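# Stand a closed box on its narrow side atop a mat

## Task

A closed box lies flat on its biggest face on the table, next to a cork mat; neither is attached. Turn the box so it stands on one of its four narrow sides, upright, not tilted and not balanced on an edge, with that entire side resting on the mat. The mat must remain flat. The result must hold with no help from the robot, so finish by releasing the box and pulling the hand away.

## Robot and tools

Robot: one arm with six joints (shoulder pan, shoulder lift, elbow, wrist 1, wrist 2, wrist 3) carrying a five-finger right hand. The only camera is cam_wrist (504x504), mounted on the wrist. The box and mat are loose and may be nudged briefly by outside disturbances.

Frames. Scene frame: origin on the table surface straight under the arm base, +z up, +y to the left when facing along +x. The state line reports the hand point in this frame: end_effector_position (m), end_effector_quat_wxyz, plus linear (m/s) and angular (rad/s) velocities. The printed position may be slightly off, especially at long reach. The hand point sits 0.05 m in front of the palm, where index pad and thumb tip meet in a pinch. Its own axes: +z along the straightened fingers (fingertips 0.06-0.07 m beyond it), +y out of the palm, +x across the palm toward the little finger, away from the thumb. Across the palm the hand extends 0.08 m on the little-finger side; on the thumb side 0.02 m if the thumb is turned in front of the palm, otherwise up to 0.09 m. A rigid wrist bracket on the little-finger side sticks out 0.03 m past the point along +y and 0.11 m across the palm; it can collide.

The row. Every moving command uses a row of 14 numbers, all in [-1, 1]: dx, dy, dz, rx, ry, rz, thumb_turn, thumb_bend, index, middle, ring, little, force_limit, speed. Optionally 6 more numbers (0 to 1) follow: a per-joint stiffness multiplier in Joint positions order, kept until changed. The first six are an offset, not a pose: a displacement of the hand point expressed in its own axes, measured from where it was at the start of the action (for the first action in a call, from the last pose any result reported). Scale: 1.0 equals 0.6 m of travel or 180 degrees; rx, ry, rz form a single rotation vector. The six finger numbers are absolute targets: -1 open/straight, +1 closed. thumb_turn -1 puts the thumb beside the palm, +1 opposite the fingers; thumb_bend -1 straight, +1 fully bent; the four fingers curl into the palm at +1. A pinch is roughly thumb_turn 0.57, thumb_bend 0.75, index 0.22. force_limit maps -1..+1 to a closing stop load of about 0..10 N at the fingertip (0..15 N for the two thumb motors); it never limits opening. speed maps -1..+1 from nearly still to full, where a full finger stroke takes 0.6 s. Use speed -0.9 or below for a gentle grip. A whole-hand wrap fits objects 0.035-0.08 m thick with the thumb turned in first.

Tools.
execute_actions(actions): a list of actions; each action is a table of up to 15 rows, one per 1/30 s step; a short table repeats its last row to fill 15 steps. Every row in an action is measured from that action's start pose, not from the row before. An empty list just returns the state and images. Each step the commanded pose is clipped to 100 mm and 16 degrees from the measured pose, so far targets need several actions.
move(target, speed, stop_force, blocking): target is one row as above, offset from the pose in the latest result; fingers are sent at the start. The hand point travels in a straight line, turning the short way, over 0.5-10 s. speed is m/s, 0.002-0.5 (default 0.25); rotation allowed up to twice that in rad/s. stop_force (N, 9-40) ends the path when the wrist sensor sees that much extra resistance along the travel direction, then backs off two steps; use it only with slow, non-rotating moves, and omit it when moving away from something being pressed. blocking=false returns after 0.5 s (not allowed with stop_force); then call wait or stop before sending more motion.
wait(seconds): 0 to 10, lets time pass holding the last command.
stop(): brakes a running move.
zoom_image(camera, region): camera "cam_wrist", region [x0, y0, x1, y1] pixels, at most 504x504.
show_instructions(): shows the reference image pages.
finished_scene(scene): pass the current scene number to end it; irreversible.

Results. The move: line gives the ending (done, contact, held, off_target, moving, fault) and limits (paced = pose clipped, held = steps blocked, after which the arm may lurch fast) plus distance to target. "Hand target" is the pose the controller is driving toward. "pose unreachable" means the clearance check altered or blocked the command. hand_measured, hand_stopped_by (moving, target, force, stalled, fault) and hand_load_n list six values in row order; load positive means pushed open, and a grip that slips shows as loads dropping near 0. Wrist force and Wrist torque are in hand axes, noisy with offsets up to about 4 N, saturating near 50 N; "no reading" is harmless. Joint torques are rough and offset.

Avoid. Contact beyond a joint's load limit (wrist joints 24.9 N m, others 133 N m) or any outside force of 150 N freezes the arm for 10 s. The arm is stiff, so pressing even slightly past contact with move can fault; approach slowly with stop_force. Motors holding loads heat up: MOTOR HOT warns at 70 °C, and at 85 °C the brakes lock until cool. Do not drop, slam or knock the box or mat, and never push anything off the table. Release the box fully and retract before finishing.

Each tool is called after ">>>" as name(argument=value, ...) on one line, values as JSON.

## Session

>>> execute_actions(actions=[])

Scene clock: 0.00 s.
end_effector_position=(+0.7075, -0.0387, +0.1444) hand_measured=(-1.000, -1.000, -1.000, -1.000, -1.000, -1.000) hand_load_n=(+0.0, +0.0, +0.0, +0.0, +0.0, +0.0) hand_stopped_by=(target, target, target, target, target, target) hand_force_limit=0.00 hand_speed=-0.80 end_effector_quat_wxyz=(-0.266, +0.794, +0.413, +0.358) end_effector_velocity=(-0.000, -0.000, -0.001) end_effector_angular_velocity=(+0.001, +0.001, -0.000)
Joint positions: [-0.508 -0.294  1.356  2.405  0.312 -1.418]
Joint velocities: [0.    0.001 0.    0.    0.001 0.   ]
Joint torques (N m, as the arm reports them, + toward a larger angle): no reading
Wrist force (N, on the end effector, along its own x y z axes, offset not removed): no reading
Wrist torque (N m, same axes, about the end effector's origin, offset not removed): no reading
Hand target: +0.707, -0.039, +0.144; -0.266, +0.794, +0.413, +0.358
Joint stiffness scale: [1. 1. 1. 1. 1. 1.]

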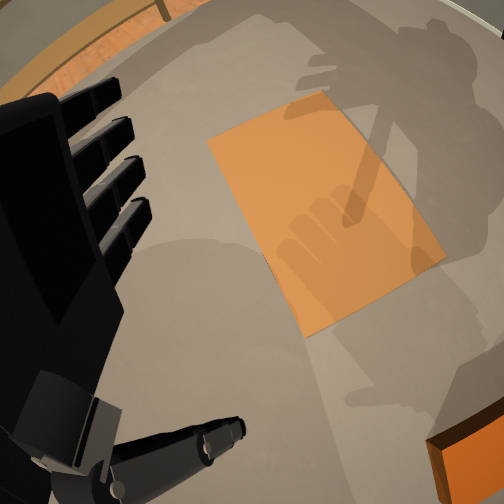

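>>> move(target=[-0.005,0.062,-0.37,0.044,-0.295,-0.18,-1,-1,-1,-1,-1,-1,0,0], speed=0.3)

Scene clock: 9.13 s.
end_effector_position=(+0.6602, -0.2184, +0.2712) hand_measured=(-1.000, -1.000, -1.000, -1.000, -1.000, -1.000) hand_load_n=(+0.0, +0.0, +0.0, +0.0, +0.0, +0.0) hand_stopped_by=(target, target, target, target, target, target) hand_force_limit=0.00 hand_speed=0.00 end_effector_quat_wxyz=(-0.001, +0.708, +0.706, +0.000) end_effector_velocity=(-0.000, +0.000, +0.001) end_effector_angular_velocity=(-0.001, +0.005, +0.003)
Joint positions: [-0.657 -0.096  0.352  1.945  1.04  -0.983]
Joint velocities: [-0.     0.006 -0.015  0.012  0.005 -0.004]
Joint torques (N m, as the arm reports them, + toward a larger angle): [-40.04 -39.12 -15.04   2.55   0.56  -0.42]
Wrist force (N, on the end effector, along its own x y z axes, offset not removed): [0.5 -0.6 1.5]
Wrist torque (N m, same axes, about the end effector's origin, offset not removed): [-0.19 -0.24 0.03]
Hand target: +0.660, -0.219, +0.271; -0.001, +0.707, +0.707, -0.000
Off the commanded pose: 0.000 m, 0 deg.
Joint stiffness scale: [1. 1. 1. 1. 1. 1.]
move: done

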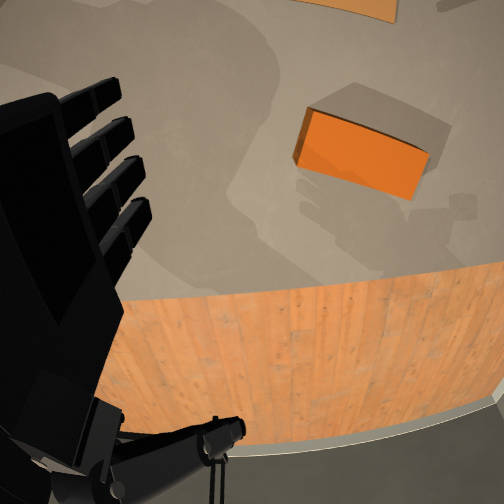

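>>> move(target=[0.05,0.05,0.17,0.238,-0.238,-0.775,-1,-1,-0.3,-0.3,-0.3,-0.3,0,0], speed=0.4)

Scene clock: 52.43 s.
end_effector_position=(+0.6904, -0.1884, +0.1685) hand_measured=(-1.000, -1.000, -0.300, -0.300, -0.300, -0.300) hand_load_n=(+0.0, +0.0, +0.0, +0.0, +0.0, +0.0) hand_stopped_by=(target, target, target, target, target, target) hand_force_limit=0.00 hand_speed=0.00 end_effector_quat_wxyz=(-0.002, -0.458, +0.801, -0.385) end_effector_velocity=(+0.002, -0.003, -0.000) end_effector_angular_velocity=(-0.007, -0.011, +0.007)
Joint positions: [-0.438 -0.391  0.76   0.922  1.308 -3.007]
Joint velocities: [-0.001 -0.003  0.009 -0.021 -0.     0.003]
Joint torques (N m, as the arm reports them, + toward a larger angle): [-44.01 -37.14 -11.49   0.36   0.11   0.35]
Wrist force (N, on the end effector, along its own x y z axes, offset not removed): [1.7 -0.7 0.2]
Wrist torque (N m, same axes, about the end effector's origin, offset not removed): [-0.18 -0.26 0.11]
Hand target: +0.690, -0.188, +0.169; -0.001, -0.458, +0.801, -0.386
Off the commanded pose: 0.001 m, 0 deg.
Joint stiffness scale: [1. 1. 1. 1. 1. 1.]
move: done

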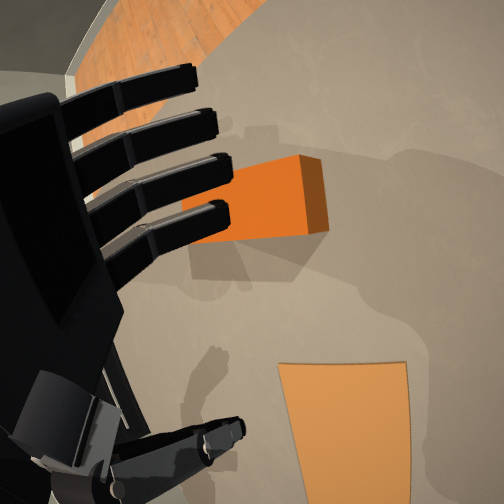

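>>> move(target=[-0.077,-0.1,0.185,0.078,-0.129,0.037,-1,-1,-0.3,-0.3,-0.3,-0.3,0,0], speed=0.15)

Scene clock: 61.80 s.
end_effector_position=(+0.7992, -0.2399, +0.1099) hand_measured=(-1.000, -1.000, -0.300, -0.300, -0.300, -0.300) hand_load_n=(+0.0, +0.0, +0.0, +0.0, +0.0, +0.0) hand_stopped_by=(target, target, target, target, target, target) hand_force_limit=0.00 hand_speed=0.00 end_effector_quat_wxyz=(+0.235, -0.476, +0.758, -0.379) end_effector_velocity=(+0.002, +0.000, +0.000) end_effector_angular_velocity=(+0.001, -0.006, +0.003)
Joint positions: [-0.46  -0.206  0.684  0.451  0.968 -2.75 ]
Joint velocities: [ 0.001  0.    -0.    -0.008 -0.002  0.006]
Joint torques (N m, as the arm reports them, + toward a larger angle): [-44.05 -39.73 -17.67  -0.63  -0.13   0.31]
Wrist force (N, on the end effector, along its own x y z axes, offset not removed): [0.1 0.0 1.8]
Wrist torque (N m, same axes, about the end effector's origin, offset not removed): [-0.12 -0.10 -0.03]
Hand target: +0.800, -0.240, +0.111; +0.237, -0.476, +0.757, -0.379
Off the commanded pose: 0.001 m, 0 deg.
Joint stiffness scale: [1. 1. 1. 1. 1. 1.]
move: done

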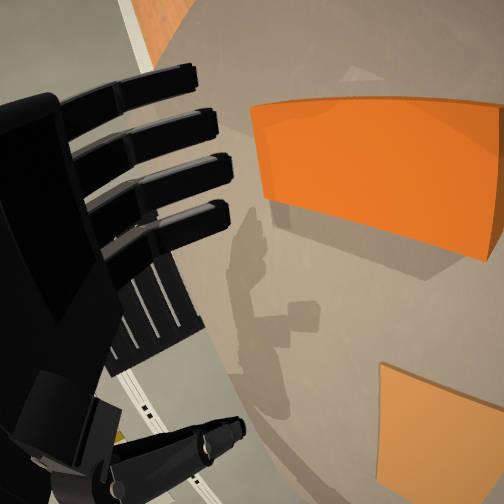

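>>> move(target=[-0.01,0.012,0.091,0,0,0,-1,-1,-0.3,-0.3,-0.3,-0.3,0,0], speed=0.06)

>>> move(target=[0,0.05,0.038,0,0,0,-1,-1,-0.3,-0.3,-0.3,-0.3,0,0], speed=0.03, stop_force=9)

Scene clock: 72.03 s.
end_effector_position=(+0.8366, -0.2519, +0.0715) hand_measured=(-1.000, -1.000, -0.300, -0.300, -0.300, -0.300) hand_load_n=(+0.0, +0.0, +0.0, +0.0, +0.0, +0.0) hand_stopped_by=(target, target, target, target, target, target) hand_force_limit=0.00 hand_speed=0.00 end_effector_quat_wxyz=(+0.236, -0.476, +0.758, -0.379) end_effector_velocity=(+0.004, +0.003, +0.007) end_effector_angular_velocity=(+0.004, +0.003, -0.003)
Joint positions: [-0.407 -0.036  0.407  0.529  1.    -2.699]
Joint velocities: [-0.001  0.02  -0.061  0.046 -0.001  0.   ]
Joint torques (N m, as the arm reports them, + toward a larger angle): [-44.16 -42.5  -17.03   0.14   0.99  -0.11]
Wrist force (N, on the end effector, along its own x y z axes, offset not removed): [-0.3 0.3 1.7]
Wrist torque (N m, same axes, about the end effector's origin, offset not removed): [-0.03 -0.01 -0.03]
Hand target: +0.837, -0.252, +0.071; +0.235, -0.476, +0.758, -0.379
Off the commanded pose: 0.001 m, 0 deg.
Joint stiffness scale: [1. 1. 1. 1. 1. 1.]
move: done

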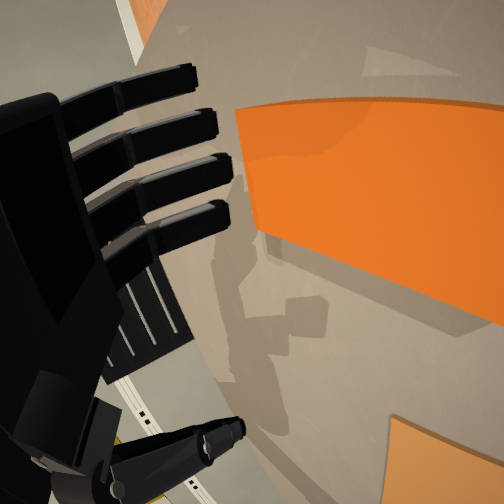

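Scene clock: 73.10 s.
end_effector_position=(+0.8393, -0.2533, +0.0612) hand_measured=(-1.000, -1.000, -0.300, -0.300, -0.300, -0.300) hand_load_n=(+0.0, +0.0, +0.0, -0.5, +0.0, +0.0) hand_stopped_by=(target, target, target, target, target, target) hand_force_limit=0.00 hand_speed=0.00 end_effector_quat_wxyz=(+0.239, -0.475, +0.755, -0.384) end_effector_velocity=(-0.004, -0.000, +0.004) end_effector_angular_velocity=(+0.009, +0.011, -0.009)
Joint positions: [-0.397 -0.041  0.437  0.484  1.011 -2.683]
Joint velocities: [-0.007  0.001 -0.008  0.028 -0.005 -0.008]
Joint torques (N m, as the arm reports them, + toward a larger angle): [-43.8  -42.46 -15.78   0.38  -0.32  -0.47]
Wrist force (N, on the end effector, along its own x y z axes, offset not removed): [-1.1 -3.5 -2.9]
Wrist torque (N m, same axes, about the end effector's origin, offset not removed): [0.07 0.00 -0.05]
Hand target: +0.839, -0.253, +0.061; +0.239, -0.476, +0.755, -0.383
Off the commanded pose: 0.028 m, 1 deg.
Joint stiffness scale: [1. 1. 1. 1. 1. 1.]
move: contact

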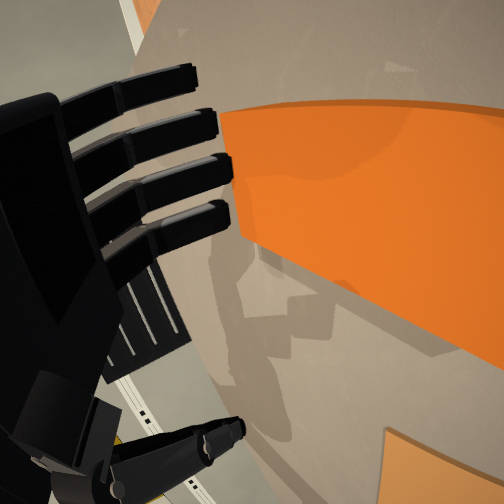

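>>> move(target=[0,-0.02,0.008,0,0,0,-1,-1,-0.45,-0.45,-0.45,-0.45,0,0], speed=0.03)

>>> move(target=[0,0.04,0.03,0,0,0,-1,-1,-0.45,-0.45,-0.45,-0.45,0,0], speed=0.02, stop_force=9)

Scene clock: 83.10 s.
end_effector_position=(+0.8493, -0.2571, +0.0673) hand_measured=(-1.000, -1.000, -0.450, -0.450, -0.450, -0.450) hand_load_n=(+0.0, +0.0, +0.0, +0.0, +0.0, +0.0) hand_stopped_by=(target, target, target, target, target, target) hand_force_limit=0.00 hand_speed=0.00 end_effector_quat_wxyz=(+0.240, -0.476, +0.754, -0.385) end_effector_velocity=(+0.001, -0.001, -0.000) end_effector_angular_velocity=(+0.007, +0.013, -0.009)
Joint positions: [-0.398  0.026  0.288  0.563  1.011 -2.684]
Joint velocities: [ 0.     0.042 -0.089  0.066 -0.    -0.004]
Joint torques (N m, as the arm reports them, + toward a larger angle): [-47.44 -42.79 -16.89   0.15   0.15  -0.19]
Wrist force (N, on the end effector, along its own x y z axes, offset not removed): [0.3 0.1 1.4]
Wrist torque (N m, same axes, about the end effector's origin, offset not removed): [-0.08 -0.17 0.04]
Hand target: +0.849, -0.258, +0.068; +0.239, -0.475, +0.755, -0.384
Off the commanded pose: 0.001 m, 0 deg.
Joint stiffness scale: [1. 1. 1. 1. 1. 1.]
move: done

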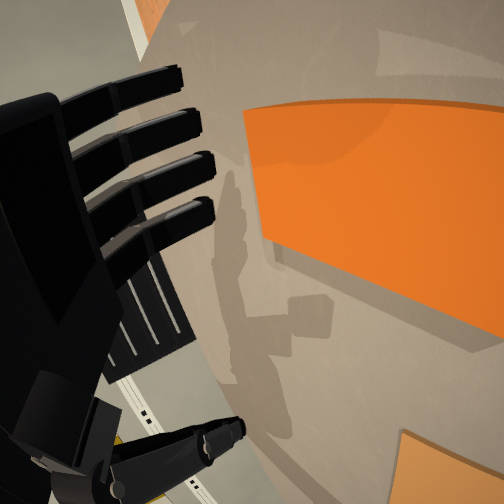

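Scene clock: 84.93 s.
end_effector_position=(+0.8497, -0.2580, +0.0381) hand_measured=(-1.000, -1.000, -0.450, -0.450, -0.450, -0.450) hand_load_n=(+0.0, +0.0, +0.0, +0.0, +0.0, +0.0) hand_stopped_by=(target, target, target, target, target, target) hand_force_limit=0.00 hand_speed=0.00 end_effector_quat_wxyz=(+0.240, -0.476, +0.754, -0.385) end_effector_velocity=(+0.000, -0.002, -0.002) end_effector_angular_velocity=(-0.001, -0.003, -0.001)
Joint positions: [-0.373  0.026  0.343  0.496  1.026 -2.661]
Joint velocities: [ 0.001  0.001  0.004 -0.008  0.003  0.003]
Joint torques (N m, as the arm reports them, + toward a larger angle): [-45.07 -46.38 -11.74  -0.87   1.18   0.31]
Wrist force (N, on the end effector, along its own x y z axes, offset not removed): [1.0 0.3 0.5]
Wrist torque (N m, same axes, about the end effector's origin, offset not removed): [0.03 -0.22 0.06]
Hand target: +0.850, -0.257, +0.037; +0.240, -0.476, +0.754, -0.385
Off the commanded pose: 0.001 m, 0 deg.
Joint stiffness scale: [1. 1. 1. 1. 1. 1.]
move: done

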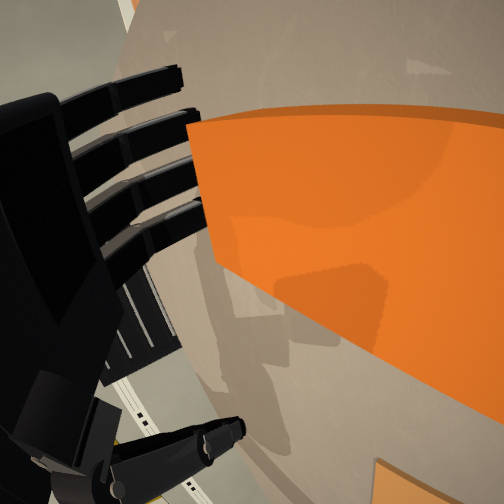

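>>> move(target=[0,0.26,-0.345,0,0,0,-1,-1,-0.3,-0.3,-0.3,-0.3,0.5,0], speed=0.07, stop_force=15)

Scene clock: 93.87 s.
end_effector_position=(+0.6167, -0.1464, +0.0331) hand_measured=(-1.000, -1.000, -0.300, -0.300, -0.300, -0.300) hand_load_n=(+0.0, +0.0, +0.0, +0.0, +0.0, +0.0) hand_stopped_by=(target, target, target, target, target, target) hand_force_limit=0.50 hand_speed=0.00 end_effector_quat_wxyz=(+0.240, -0.476, +0.754, -0.385) end_effector_velocity=(-0.000, -0.001, -0.000) end_effector_angular_velocity=(-0.003, -0.003, +0.004)
Joint positions: [-0.469 -0.642  1.68  -0.124  0.965 -2.751]
Joint velocities: [-0.002  0.001  0.003 -0.008 -0.002 -0.002]
Joint torques (N m, as the arm reports them, + toward a larger angle): [-35.18 -28.65 -10.2   -0.59  -0.22  -0.44]
Wrist force (N, on the end effector, along its own x y z axes, offset not removed): [1.3 -0.9 1.1]
Wrist torque (N m, same axes, about the end effector's origin, offset not removed): [-0.17 -0.35 0.06]
Hand target: +0.616, -0.146, +0.034; +0.240, -0.476, +0.754, -0.385
Off the commanded pose: 0.001 m, 0 deg.
Joint stiffness scale: [1. 1. 1. 1. 1. 1.]
move: done

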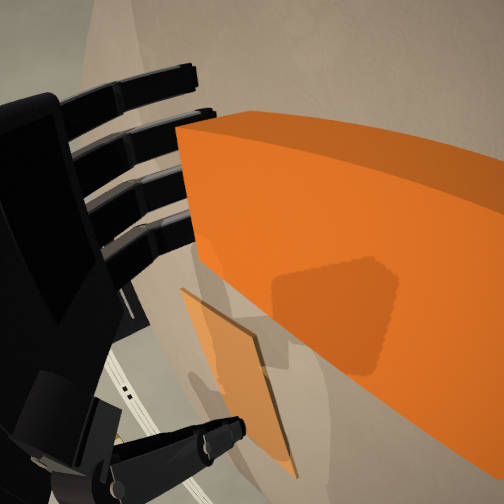

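>>> move(target=[0,-0.14,-0.09,0,0,0,-1,-1,-0.5,-0.5,-0.5,-0.5,0.5,0], speed=0.15)

>>> move(target=[0.01,0.03,-0.04,0,0.432,0.324,1,-1,-0.5,-0.5,-0.5,-0.5,0.5,0], speed=0.3)

Scene clock: 105.30 s.
end_effector_position=(+0.6212, -0.1482, +0.1311) hand_measured=(-1.000, -1.000, -0.500, -0.500, -0.500, -0.500) hand_load_n=(+0.0, +0.0, +0.0, +0.0, +0.0, +0.0) hand_stopped_by=(target, target, target, target, target, target) hand_force_limit=0.50 hand_speed=0.00 end_effector_quat_wxyz=(+0.239, -0.475, +0.755, -0.384) end_effector_velocity=(-0.001, +0.002, -0.000) end_effector_angular_velocity=(+0.004, +0.007, +0.001)
Joint positions: [-0.582 -0.711  1.578  0.118  0.9   -2.865]
Joint velocities: [ 0.     0.001 -0.003  0.012 -0.004 -0.006]
Joint torques (N m, as the arm reports them, + toward a larger angle): [-34.34 -25.5  -17.5    0.18  -0.55  -0.26]
Wrist force (N, on the end effector, along its own x y z axes, offset not removed): [0.8 -0.7 1.5]
Wrist torque (N m, same axes, about the end effector's origin, offset not removed): [-0.25 -0.28 -0.05]
Hand target: +0.622, -0.148, +0.133; +0.240, -0.476, +0.754, -0.384
Off the commanded pose: 0.002 m, 0 deg.
Joint stiffness scale: [1. 1. 1. 1. 1. 1.]
move: done

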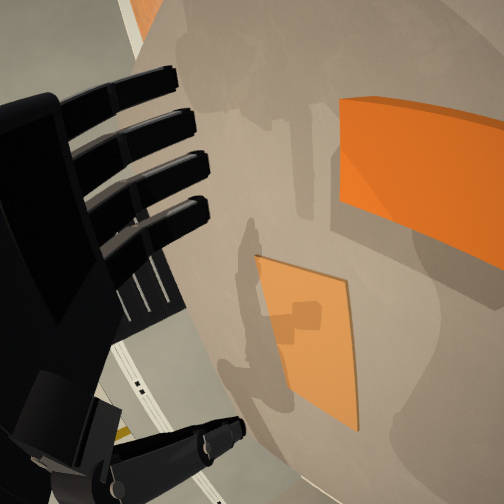

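Scene clock: 108.80 s.
end_effector_position=(+0.5910, -0.1408, +0.1316) hand_measured=(+1.000, -1.000, -0.500, -0.500, -0.500, -0.500) hand_load_n=(+0.0, +0.0, +0.0, +0.0, +0.0, +0.0) hand_stopped_by=(target, target, target, target, target, target) hand_force_limit=0.50 hand_speed=0.00 end_effector_quat_wxyz=(-0.121, +0.256, +0.857, -0.431) end_effector_velocity=(-0.001, +0.002, +0.001) end_effector_angular_velocity=(+0.002, +0.004, -0.014)
Joint positions: [-0.279 -0.372  0.845  1.473  1.782 -1.565]
Joint velocities: [ 0.     0.004 -0.008  0.018  0.     0.007]
Joint torques (N m, as the arm reports them, + toward a larger angle): [-41.33 -33.46 -14.04   2.38   1.7    0.25]
Wrist force (N, on the end effector, along its own x y z axes, offset not removed): [0.3 1.4 1.0]
Wrist torque (N m, same axes, about the end effector's origin, offset not removed): [0.09 -0.11 0.06]
Hand target: +0.591, -0.141, +0.131; -0.122, +0.255, +0.857, -0.431
Off the commanded pose: 0.001 m, 0 deg.
Joint stiffness scale: [1. 1. 1. 1. 1. 1.]
move: done

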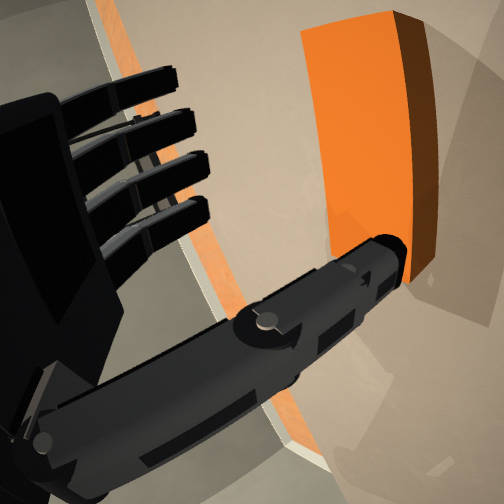

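>>> move(target=[0.012,0.073,0.055,0,-0.036,-0.027,1,-1,-0.5,-0.5,-0.5,-0.5,0.5,0], speed=0.08)

>>> move(target=[0,0.033,0.033,0,0,0,1,-1,-0.5,-0.5,-0.5,-0.5,0.5,0], speed=0.03, stop_force=9)

Scene clock: 118.90 s.
end_effector_position=(+0.5857, -0.1384, +0.0772) hand_measured=(+1.000, -1.000, -0.500, -0.500, -0.500, -0.500) hand_load_n=(+0.0, +0.0, +0.0, +0.0, +0.0, +0.0) hand_stopped_by=(target, target, target, target, target, target) hand_force_limit=0.50 hand_speed=0.00 end_effector_quat_wxyz=(-0.091, +0.195, +0.872, -0.440) end_effector_velocity=(+0.004, -0.000, +0.001) end_effector_angular_velocity=(-0.005, -0.010, +0.015)
Joint positions: [-0.228 -0.421  1.017  1.247  1.765 -1.622]
Joint velocities: [ 0.    -0.005  0.003 -0.017 -0.001 -0.004]
Joint torques (N m, as the arm reports them, + toward a larger angle): [-40.44 -35.95  -7.85   1.65   0.74  -0.42]
Wrist force (N, on the end effector, along its own x y z axes, offset not removed): [0.8 -0.8 2.9]
Wrist torque (N m, same axes, about the end effector's origin, offset not removed): [-0.33 -0.38 0.06]
Hand target: +0.585, -0.137, +0.077; -0.091, +0.194, +0.872, -0.439
Off the commanded pose: 0.001 m, 0 deg.
Joint stiffness scale: [1. 1. 1. 1. 1. 1.]
move: done

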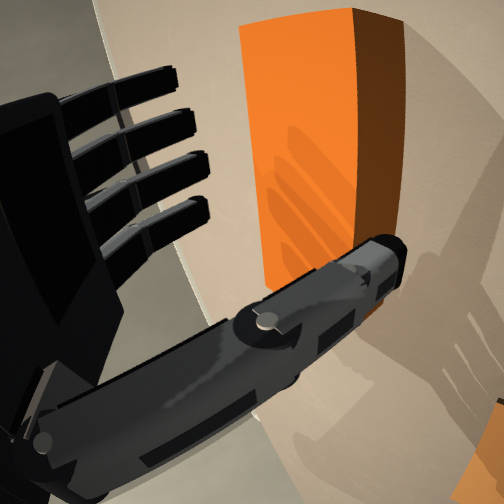

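Scene clock: 120.20 s.
end_effector_position=(+0.5858, -0.1422, +0.0519) hand_measured=(+1.000, -1.000, -0.500, -0.500, -0.500, -0.500) hand_load_n=(+0.0, +0.0, +0.0, +0.0, +0.0, +0.0) hand_stopped_by=(target, target, target, target, target, target) hand_force_limit=0.50 hand_speed=0.00 end_effector_quat_wxyz=(-0.090, +0.195, +0.872, -0.440) end_effector_velocity=(+0.000, -0.001, -0.001) end_effector_angular_velocity=(-0.002, -0.003, -0.001)
Joint positions: [-0.204 -0.396  1.023  1.216  1.759 -1.598]
Joint velocities: [ 0.001  0.002  0.    -0.003  0.     0.003]
Joint torques (N m, as the arm reports them, + toward a larger angle): [-40.32 -33.26  -8.64   1.43   0.68   0.15]
Wrist force (N, on the end effector, along its own x y z axes, offset not removed): [0.8 -0.4 1.5]
Wrist torque (N m, same axes, about the end effector's origin, offset not removed): [-0.14 -0.23 0.10]
Hand target: +0.584, -0.142, +0.050; -0.091, +0.195, +0.872, -0.440
Off the commanded pose: 0.003 m, 0 deg.
Joint stiffness scale: [1. 1. 1. 1. 1. 1.]
move: done

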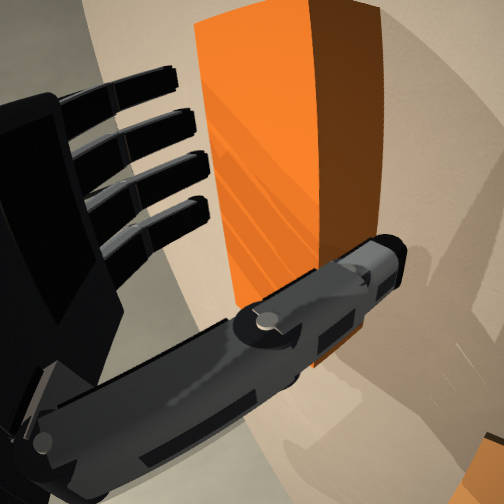

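>>> move(target=[0.012,0.015,0.036,0,0,0,1,-1,-0.5,-0.5,-0.5,-0.5,0.5,0], speed=0.02, stop_force=9)

>>> move(target=[0,0,0,0,0,0,1,-1,0.5,0.5,-0.5,-0.5,0.5,-0.7])

Scene clock: 130.50 s.
end_effector_position=(+0.5762, -0.1501, +0.0341) hand_measured=(+1.000, -1.000, -0.500, -0.500, -0.500, -0.500) hand_load_n=(+0.0, +0.0, +0.0, +0.0, +0.0, +0.0) hand_stopped_by=(target, target, target, target, target, target) hand_force_limit=0.50 hand_speed=0.00 end_effector_quat_wxyz=(-0.088, +0.195, +0.872, -0.441) end_effector_velocity=(+0.001, -0.000, +0.000) end_effector_angular_velocity=(-0.002, -0.004, +0.003)
Joint positions: [-0.198 -0.39   1.069  1.162  1.758 -1.591]
Joint velocities: [ 0.    -0.002  0.001 -0.005 -0.     0.001]
Joint torques (N m, as the arm reports them, + toward a larger angle): [-39.94 -33.8   -8.04   1.57   0.81   0.15]
Wrist force (N, on the end effector, along its own x y z axes, offset not removed): [0.9 1.0 2.6]
Wrist torque (N m, same axes, about the end effector's origin, offset not removed): [-0.10 -0.38 0.06]
Hand target: +0.575, -0.150, +0.032; -0.090, +0.195, +0.872, -0.440
Off the commanded pose: 0.003 m, 0 deg.
Joint stiffness scale: [1. 1. 1. 1. 1. 1.]
move: done

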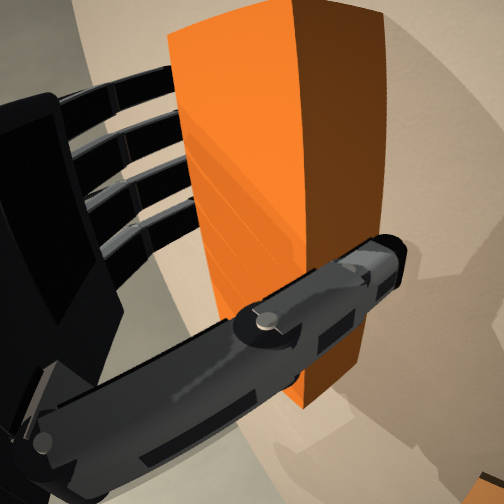

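Scene clock: 131.67 s.
end_effector_position=(+0.5762, -0.1501, +0.0341) hand_measured=(+1.000, -1.002, -0.056, -0.072, -0.500, -0.500) hand_load_n=(-1.5, +2.5, +10.0, +9.0, +0.0, +0.0) hand_stopped_by=(target, target, force, force, target, target) hand_force_limit=0.50 hand_speed=-0.70 end_effector_quat_wxyz=(-0.088, +0.195, +0.872, -0.441) end_effector_velocity=(+0.001, +0.001, -0.001) end_effector_angular_velocity=(+0.001, +0.000, +0.002)
Joint positions: [-0.198 -0.39   1.069  1.162  1.758 -1.591]
Joint velocities: [ 0.002  0.    -0.001  0.    -0.001  0.   ]
Joint torques (N m, as the arm reports them, + toward a larger angle): [-41.75 -35.28 -11.22   2.02   1.4   -0.09]
Wrist force (N, on the end effector, along its own x y z axes, offset not removed): [-0.4 0.2 0.0]
Wrist torque (N m, same axes, about the end effector's origin, offset not removed): [-0.05 -0.01 -0.02]
Hand target: +0.576, -0.150, +0.034; -0.088, +0.195, +0.872, -0.441
Off the commanded pose: 0.000 m, 0 deg.
Joint stiffness scale: [1. 1. 1. 1. 1. 1.]
move: done

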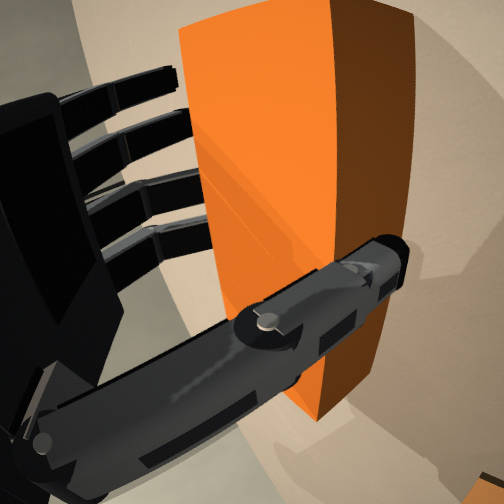

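>>> move(target=[0,-0.16,-0.12,0,0,0,1,-1,0.5,0.5,-0.5,-0.5,0.5,-0.7], speed=0.12)

>>> move(target=[0.07,0.07,-0.14,0,-0.4,-0.3,1,-1,0.5,0.5,-0.5,-0.5,0.5,-0.7], speed=0.3)

>>> move(target=[-0.15,-0.11,0.147,0.26,0.062,-0.516,1,-1,0.5,0.5,-0.5,-0.5,0.5,-0.7], speed=0.3)

Scene clock: 140.07 s.
end_effector_position=(+0.5734, -0.1486, +0.1524) hand_measured=(+1.000, -1.002, -0.056, -0.072, -0.500, -0.500) hand_load_n=(-1.5, +2.5, +10.0, +9.0, +0.0, +0.0) hand_stopped_by=(target, target, force, force, target, target) hand_force_limit=0.50 hand_speed=-0.70 end_effector_quat_wxyz=(-0.088, +0.195, +0.872, -0.440) end_effector_velocity=(-0.002, +0.001, -0.001) end_effector_angular_velocity=(+0.004, +0.010, -0.002)
Joint positions: [-0.327 -0.494  1.029  1.282  1.79  -1.718]
Joint velocities: [ 0.001  0.002 -0.     0.007  0.001 -0.005]
Joint torques (N m, as the arm reports them, + toward a larger angle): [-41.22 -33.63 -15.44   2.12   1.99  -0.23]
Wrist force (N, on the end effector, along its own x y z axes, offset not removed): [1.4 0.4 1.2]
Wrist torque (N m, same axes, about the end effector's origin, offset not removed): [-0.10 -0.29 0.04]
Hand target: +0.574, -0.149, +0.154; -0.088, +0.195, +0.872, -0.441
Off the commanded pose: 0.002 m, 0 deg.
Joint stiffness scale: [1. 1. 1. 1. 1. 1.]
move: done

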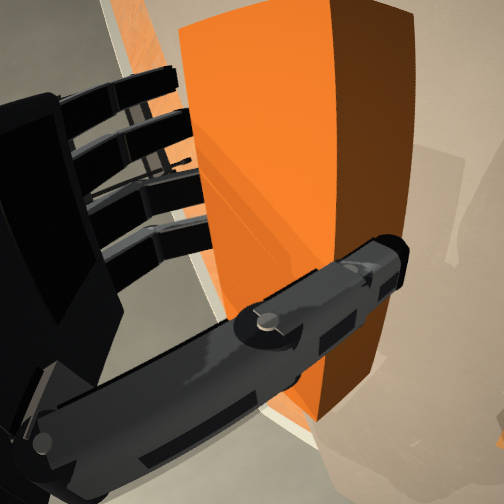

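Scene clock: 143.33 s.
end_effector_position=(+0.5743, -0.0461, +0.1685) hand_measured=(+1.000, -1.002, -0.056, -0.072, -0.500, -0.500) hand_load_n=(-1.5, +2.5, +10.0, +9.0, +0.0, +0.0) hand_stopped_by=(target, target, force, force, target, target) hand_force_limit=0.50 hand_speed=-0.70 end_effector_quat_wxyz=(+0.244, -0.481, +0.749, -0.385) end_effector_velocity=(+0.000, +0.002, -0.001) end_effector_angular_velocity=(+0.004, +0.003, +0.013)
Joint positions: [-0.583 -0.99   1.785  0.177  0.89  -2.869]
Joint velocities: [-0.     0.003 -0.    -0.001 -0.013 -0.007]
Joint torques (N m, as the arm reports them, + toward a larger angle): [-30.29 -14.45 -14.64  -0.65  -0.13  -0.49]
Wrist force (N, on the end effector, along its own x y z axes, offset not removed): [1.9 0.4 1.9]
Wrist torque (N m, same axes, about the end effector's origin, offset not removed): [-0.17 -0.48 0.10]
Hand target: +0.574, -0.047, +0.168; +0.244, -0.481, +0.749, -0.384
Off the commanded pose: 0.001 m, 0 deg.
Joint stiffness scale: [1. 1. 1. 1. 1. 1.]
move: done

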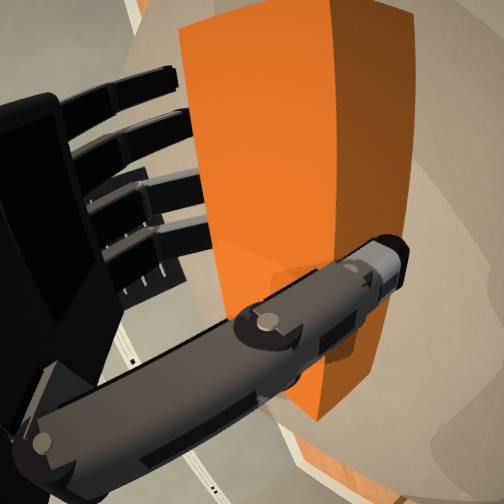

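Scene clock: 147.03 s.
end_effector_position=(+0.7135, -0.0097, +0.1731) hand_measured=(+1.000, -1.002, -0.056, -0.072, -0.500, -0.500) hand_load_n=(-1.0, +2.5, +10.0, +9.0, +0.0, +0.0) hand_stopped_by=(target, target, force, force, target, target) hand_force_limit=0.50 hand_speed=-0.70 end_effector_quat_wxyz=(+0.015, +0.700, -0.004, +0.714) end_effector_velocity=(+0.001, +0.001, +0.001) end_effector_angular_velocity=(-0.007, -0.003, +0.005)
Joint positions: [-0.197 -1.041  1.993 -0.965  1.263 -3.926]
Joint velocities: [ 0.     0.     0.002 -0.008 -0.001 -0.005]
Joint torques (N m, as the arm reports them, + toward a larger angle): [-28.48 -18.46  -9.52  -2.29   0.95  -0.42]
Wrist force (N, on the end effector, along its own x y z axes, offset not removed): [-0.8 0.7 1.8]
Wrist torque (N m, same axes, about the end effector's origin, offset not removed): [-0.03 -0.07 -0.02]
Hand target: +0.712, -0.011, +0.170; +0.015, +0.701, -0.004, +0.713
Off the commanded pose: 0.004 m, 0 deg.
Joint stiffness scale: [1. 1. 1. 1. 1. 1.]
move: off_target

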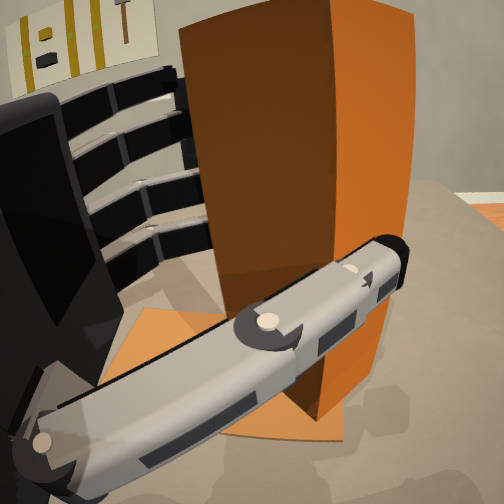

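>>> move(target=[-0.13,-0.075,0.135,0,-0.006,-0.005,1,-1,0.5,0.5,-0.5,-0.5,0.5,-0.7], speed=0.12)

Scene clock: 154.60 s.
end_effector_position=(+0.7961, +0.0318, +0.0968) hand_measured=(+1.000, -1.002, -0.056, -0.072, -0.500, -0.500) hand_load_n=(-1.0, +2.5, +10.5, +9.0, +0.0, +0.0) hand_stopped_by=(target, target, force, force, target, target) hand_force_limit=0.50 hand_speed=-0.70 end_effector_quat_wxyz=(+0.020, +0.706, +0.002, +0.707) end_effector_velocity=(+0.001, -0.001, +0.001) end_effector_angular_velocity=(-0.000, -0.002, -0.008)
Joint positions: [ 0.006 -0.866  1.72  -0.853  1.452 -3.945]
Joint velocities: [ 0.001  0.001 -0.006  0.01   0.008 -0.001]
Joint torques (N m, as the arm reports them, + toward a larger angle): [-32.36 -25.83 -12.62  -1.12   2.01  -0.5 ]
Wrist force (N, on the end effector, along its own x y z axes, offset not removed): [-0.3 0.3 1.7]
Wrist torque (N m, same axes, about the end effector's origin, offset not removed): [-0.04 -0.14 0.06]
Hand target: +0.797, +0.032, +0.096; +0.020, +0.706, +0.002, +0.708
Off the commanded pose: 0.001 m, 0 deg.
Joint stiffness scale: [1. 1. 1. 1. 1. 1.]
move: done

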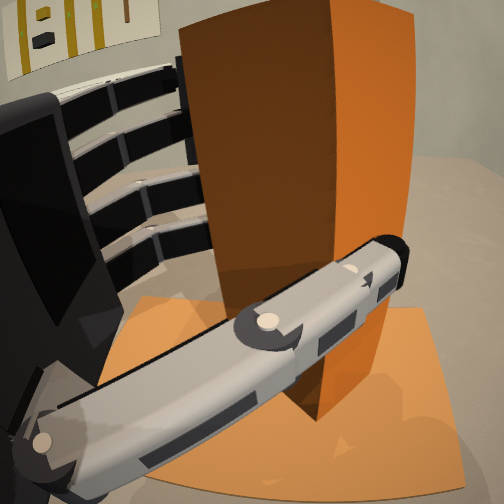

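>>> move(target=[-0.03,0,-0.012,0,0,0.01,1,-1,0.5,0.5,-0.5,-0.5,0.5,-0.7], speed=0.03)

>>> move(target=[-0.05,0,0,0,0,0,1,-1,0.5,0.5,-0.5,-0.5,0.5,-0.7], speed=0.008, stop_force=9)

Scene clock: 164.77 s.
end_effector_position=(+0.7907, +0.0327, +0.0816) hand_measured=(+1.000, -1.002, -0.056, -0.072, -0.500, -0.500) hand_load_n=(-1.0, +2.5, +10.5, +9.0, +0.0, +0.0) hand_stopped_by=(target, target, force, force, target, target) hand_force_limit=0.50 hand_speed=-0.70 end_effector_quat_wxyz=(+0.008, +0.705, -0.008, +0.709) end_effector_velocity=(+0.001, -0.000, +0.001) end_effector_angular_velocity=(+0.005, -0.007, +0.001)
Joint positions: [ 0.022 -0.855  1.738 -0.886  1.468 -3.915]
Joint velocities: [ 0.     0.002 -0.001 -0.007  0.005  0.005]
Joint torques (N m, as the arm reports them, + toward a larger angle): [-32.43 -26.64  -7.11  -1.69   1.85   0.29]
Wrist force (N, on the end effector, along its own x y z axes, offset not removed): [0.8 1.1 1.0]
Wrist torque (N m, same axes, about the end effector's origin, offset not removed): [0.01 -0.21 0.15]
Hand target: +0.789, +0.031, +0.079; +0.009, +0.706, -0.009, +0.708
Off the commanded pose: 0.004 m, 0 deg.
Joint stiffness scale: [1. 1. 1. 1. 1. 1.]
move: off_target

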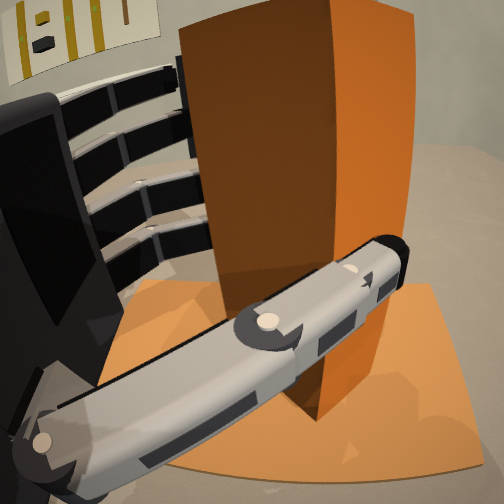

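Scene clock: 167.43 s.
end_effector_position=(+0.7918, +0.0319, +0.0709) hand_measured=(+1.000, -1.002, -0.056, -0.072, -0.500, -0.500) hand_load_n=(-9.5, +2.5, +7.5, +10.0, +0.0, +0.0) hand_stopped_by=(target, target, force, force, target, target) hand_force_limit=0.50 hand_speed=-0.70 end_effector_quat_wxyz=(+0.010, +0.702, -0.008, +0.713) end_effector_velocity=(+0.001, -0.002, +0.008) end_effector_angular_velocity=(-0.001, -0.009, -0.002)
Joint positions: [ 0.04  -0.834  1.733 -0.908  1.495 -3.917]
Joint velocities: [-0.01  -0.005  0.     0.    -0.001  0.   ]
Joint torques (N m, as the arm reports them, + toward a larger angle): [-31.82 -28.27  -9.04  -0.73   0.22   0.21]
Wrist force (N, on the end effector, along its own x y z axes, offset not removed): [5.2 -0.5 -0.6]
Wrist torque (N m, same axes, about the end effector's origin, offset not removed): [-0.15 -0.24 -0.14]
Hand target: +0.791, +0.032, +0.071; +0.009, +0.702, -0.008, +0.712
Off the commanded pose: 0.019 m, 1 deg.
Joint stiffness scale: [1. 1. 1. 1. 1. 1.]
move: contact

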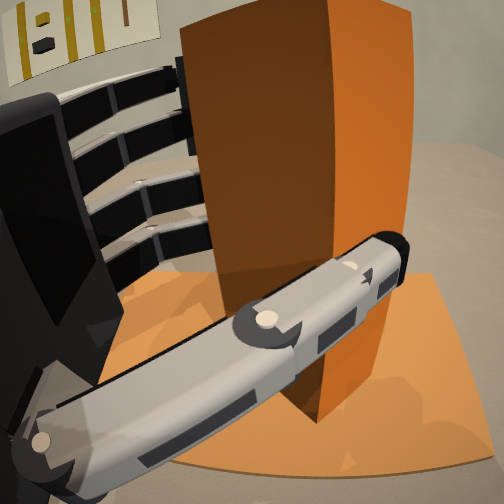

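>>> move(target=[0.002,0,0,0,0,0,1,-1,-0.7,-0.7,-0.7,-0.7,0.4,-0.6])

>>> move(target=[0,0.008,-0.014,0,0,0,1,-1,-0.7,-0.7,-0.7,-0.7,0.4,-0.6], speed=0.03)

>>> move(target=[0.03,-0.1,-0.1,0,0,0,1,-1,-0.7,-0.7,-0.7,-0.7,0.4,-0.6], speed=0.08)

>>> move(target=[0.22,0,-0.25,-0.1,-0.1,0,-1,-1,-1,-1,-1,-1,0.4,0])

Scene clock: 173.90 s.
end_effector_position=(+0.7917, +0.0318, +0.0711) hand_measured=(+1.000, -1.000, -0.700, -0.700, -0.700, -0.700) hand_load_n=(+0.0, +0.0, +0.0, +0.0, +0.0, +0.0) hand_stopped_by=(target, target, target, target, target, target) hand_force_limit=0.40 hand_speed=-0.60 end_effector_quat_wxyz=(+0.010, +0.702, -0.008, +0.712) end_effector_velocity=(+0.000, -0.001, +0.001) end_effector_angular_velocity=(-0.000, -0.001, -0.001)
Joint positions: [ 0.04  -0.834  1.733 -0.908  1.494 -3.917]
Joint velocities: [-0.001  0.    -0.     0.     0.     0.   ]
Joint torques (N m, as the arm reports them, + toward a larger angle): [-34.57 -29.98  -9.11  -1.07   0.65  -0.04]
Wrist force (N, on the end effector, along its own x y z axes, offset not removed): [1.5 -0.7 2.8]
Wrist torque (N m, same axes, about the end effector's origin, offset not removed): [-0.29 -0.32 0.06]
Hand target: +0.792, +0.032, +0.072; +0.010, +0.702, -0.008, +0.713
Off the commanded pose: 0.001 m, 0 deg.
Joint stiffness scale: [1. 1. 1. 1. 1. 1.]
move: done

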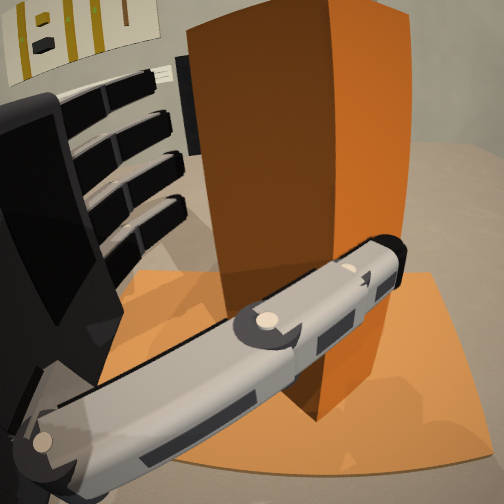

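Scene clock: 174.70 s.
end_effector_position=(+0.7842, +0.0274, +0.0701) hand_measured=(+1.000, -1.000, -0.700, -0.700, -0.700, -0.700) hand_load_n=(+0.0, +0.0, +0.0, +0.0, +0.0, +0.0) hand_stopped_by=(target, target, target, target, target, target) hand_force_limit=0.40 hand_speed=-0.60 end_effector_quat_wxyz=(+0.010, +0.702, -0.008, +0.712) end_effector_velocity=(+0.000, +0.001, +0.002) end_effector_angular_velocity=(-0.001, -0.004, +0.005)
Joint positions: [ 0.034 -0.839  1.758 -0.929  1.488 -3.917]
Joint velocities: [-0.001 -0.002  0.003 -0.008 -0.002  0.   ]
Joint torques (N m, as the arm reports them, + toward a larger angle): [-35.3  -29.93  -6.11  -1.7    0.69  -0.06]
Wrist force (N, on the end effector, along its own x y z axes, offset not removed): [0.4 0.1 0.6]
Wrist torque (N m, same axes, about the end effector's origin, offset not removed): [0.05 -0.17 0.06]
Hand target: +0.783, +0.027, +0.071; +0.010, +0.702, -0.008, +0.712
Off the commanded pose: 0.001 m, 0 deg.
Joint stiffness scale: [1. 1. 1. 1. 1. 1.]
move: done

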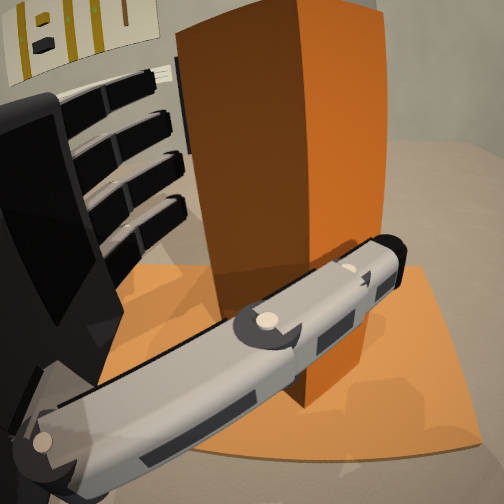

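Scene clock: 176.23 s.
end_effector_position=(+0.7272, +0.0888, +0.0880) hand_measured=(+1.000, -1.000, -0.700, -0.700, -0.700, -0.700) hand_load_n=(+0.0, +0.0, +0.0, +0.0, +0.0, +0.0) hand_stopped_by=(target, target, target, target, target, target) hand_force_limit=0.40 hand_speed=-0.60 end_effector_quat_wxyz=(+0.009, +0.701, -0.007, +0.713) end_effector_velocity=(-0.003, -0.003, -0.001) end_effector_angular_velocity=(+0.001, +0.002, -0.008)
Joint positions: [ 0.084 -1.025  1.914 -0.9    1.538 -3.917]
Joint velocities: [-0.001 -0.001  0.005  0.003  0.003  0.   ]
Joint torques (N m, as the arm reports them, + toward a larger angle): [-27.36 -26.42  -5.74  -0.99   1.65  -0.4 ]
Wrist force (N, on the end effector, along its own x y z axes, offset not removed): [0.8 0.6 1.5]
Wrist torque (N m, same axes, about the end effector's origin, offset not removed): [-0.06 -0.23 0.07]
Hand target: +0.725, +0.089, +0.087; +0.010, +0.702, -0.008, +0.712
Off the commanded pose: 0.002 m, 0 deg.
Joint stiffness scale: [1. 1. 1. 1. 1. 1.]
move: done

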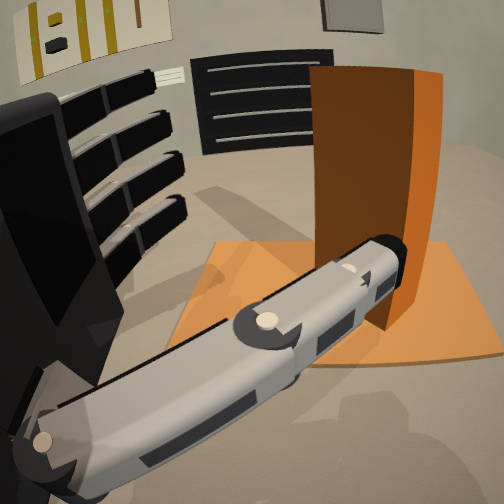

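Scene clock: 177.90 s.
end_effector_position=(+0.5740, +0.0929, +0.2164) hand_measured=(-1.000, -1.000, -1.000, -1.000, -1.000, -1.000) hand_load_n=(+0.0, +0.0, +0.0, +0.0, +0.0, +0.0) hand_stopped_by=(target, target, target, target, target, target) hand_force_limit=0.40 hand_speed=0.00 end_effector_quat_wxyz=(+0.117, +0.794, -0.119, +0.585) end_effector_velocity=(-0.002, -0.001, -0.002) end_effector_angular_velocity=(+0.001, +0.009, -0.004)
Joint positions: [-0.186 -1.468  1.95  -0.031  1.292 -4.048]
Joint velocities: [-0.001  0.002 -0.001  0.009 -0.003 -0.004]
Joint torques (N m, as the arm reports them, + toward a larger angle): [-20.99  -6.06 -17.42  -0.61   0.47  -0.51]
Wrist force (N, on the end effector, along its own x y z axes, offset not removed): [1.7 -1.3 0.5]
Wrist torque (N m, same axes, about the end effector's origin, offset not removed): [-0.29 -0.34 0.07]
Hand target: +0.575, +0.092, +0.217; +0.117, +0.794, -0.119, +0.585
Off the commanded pose: 0.002 m, 0 deg.
Joint stiffness scale: [1. 1. 1. 1. 1. 1.]
move: done

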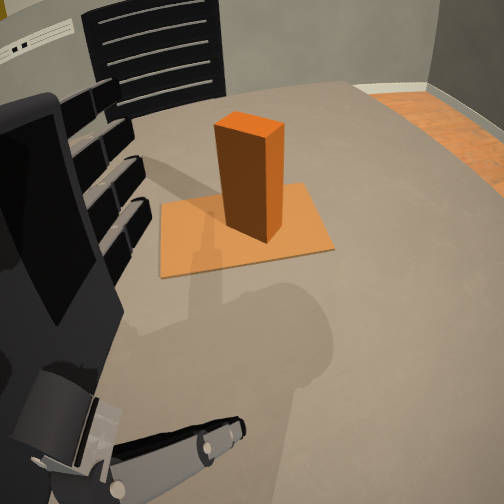

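>>> finished_scene(scene=2)

The scene is finished: the task was done.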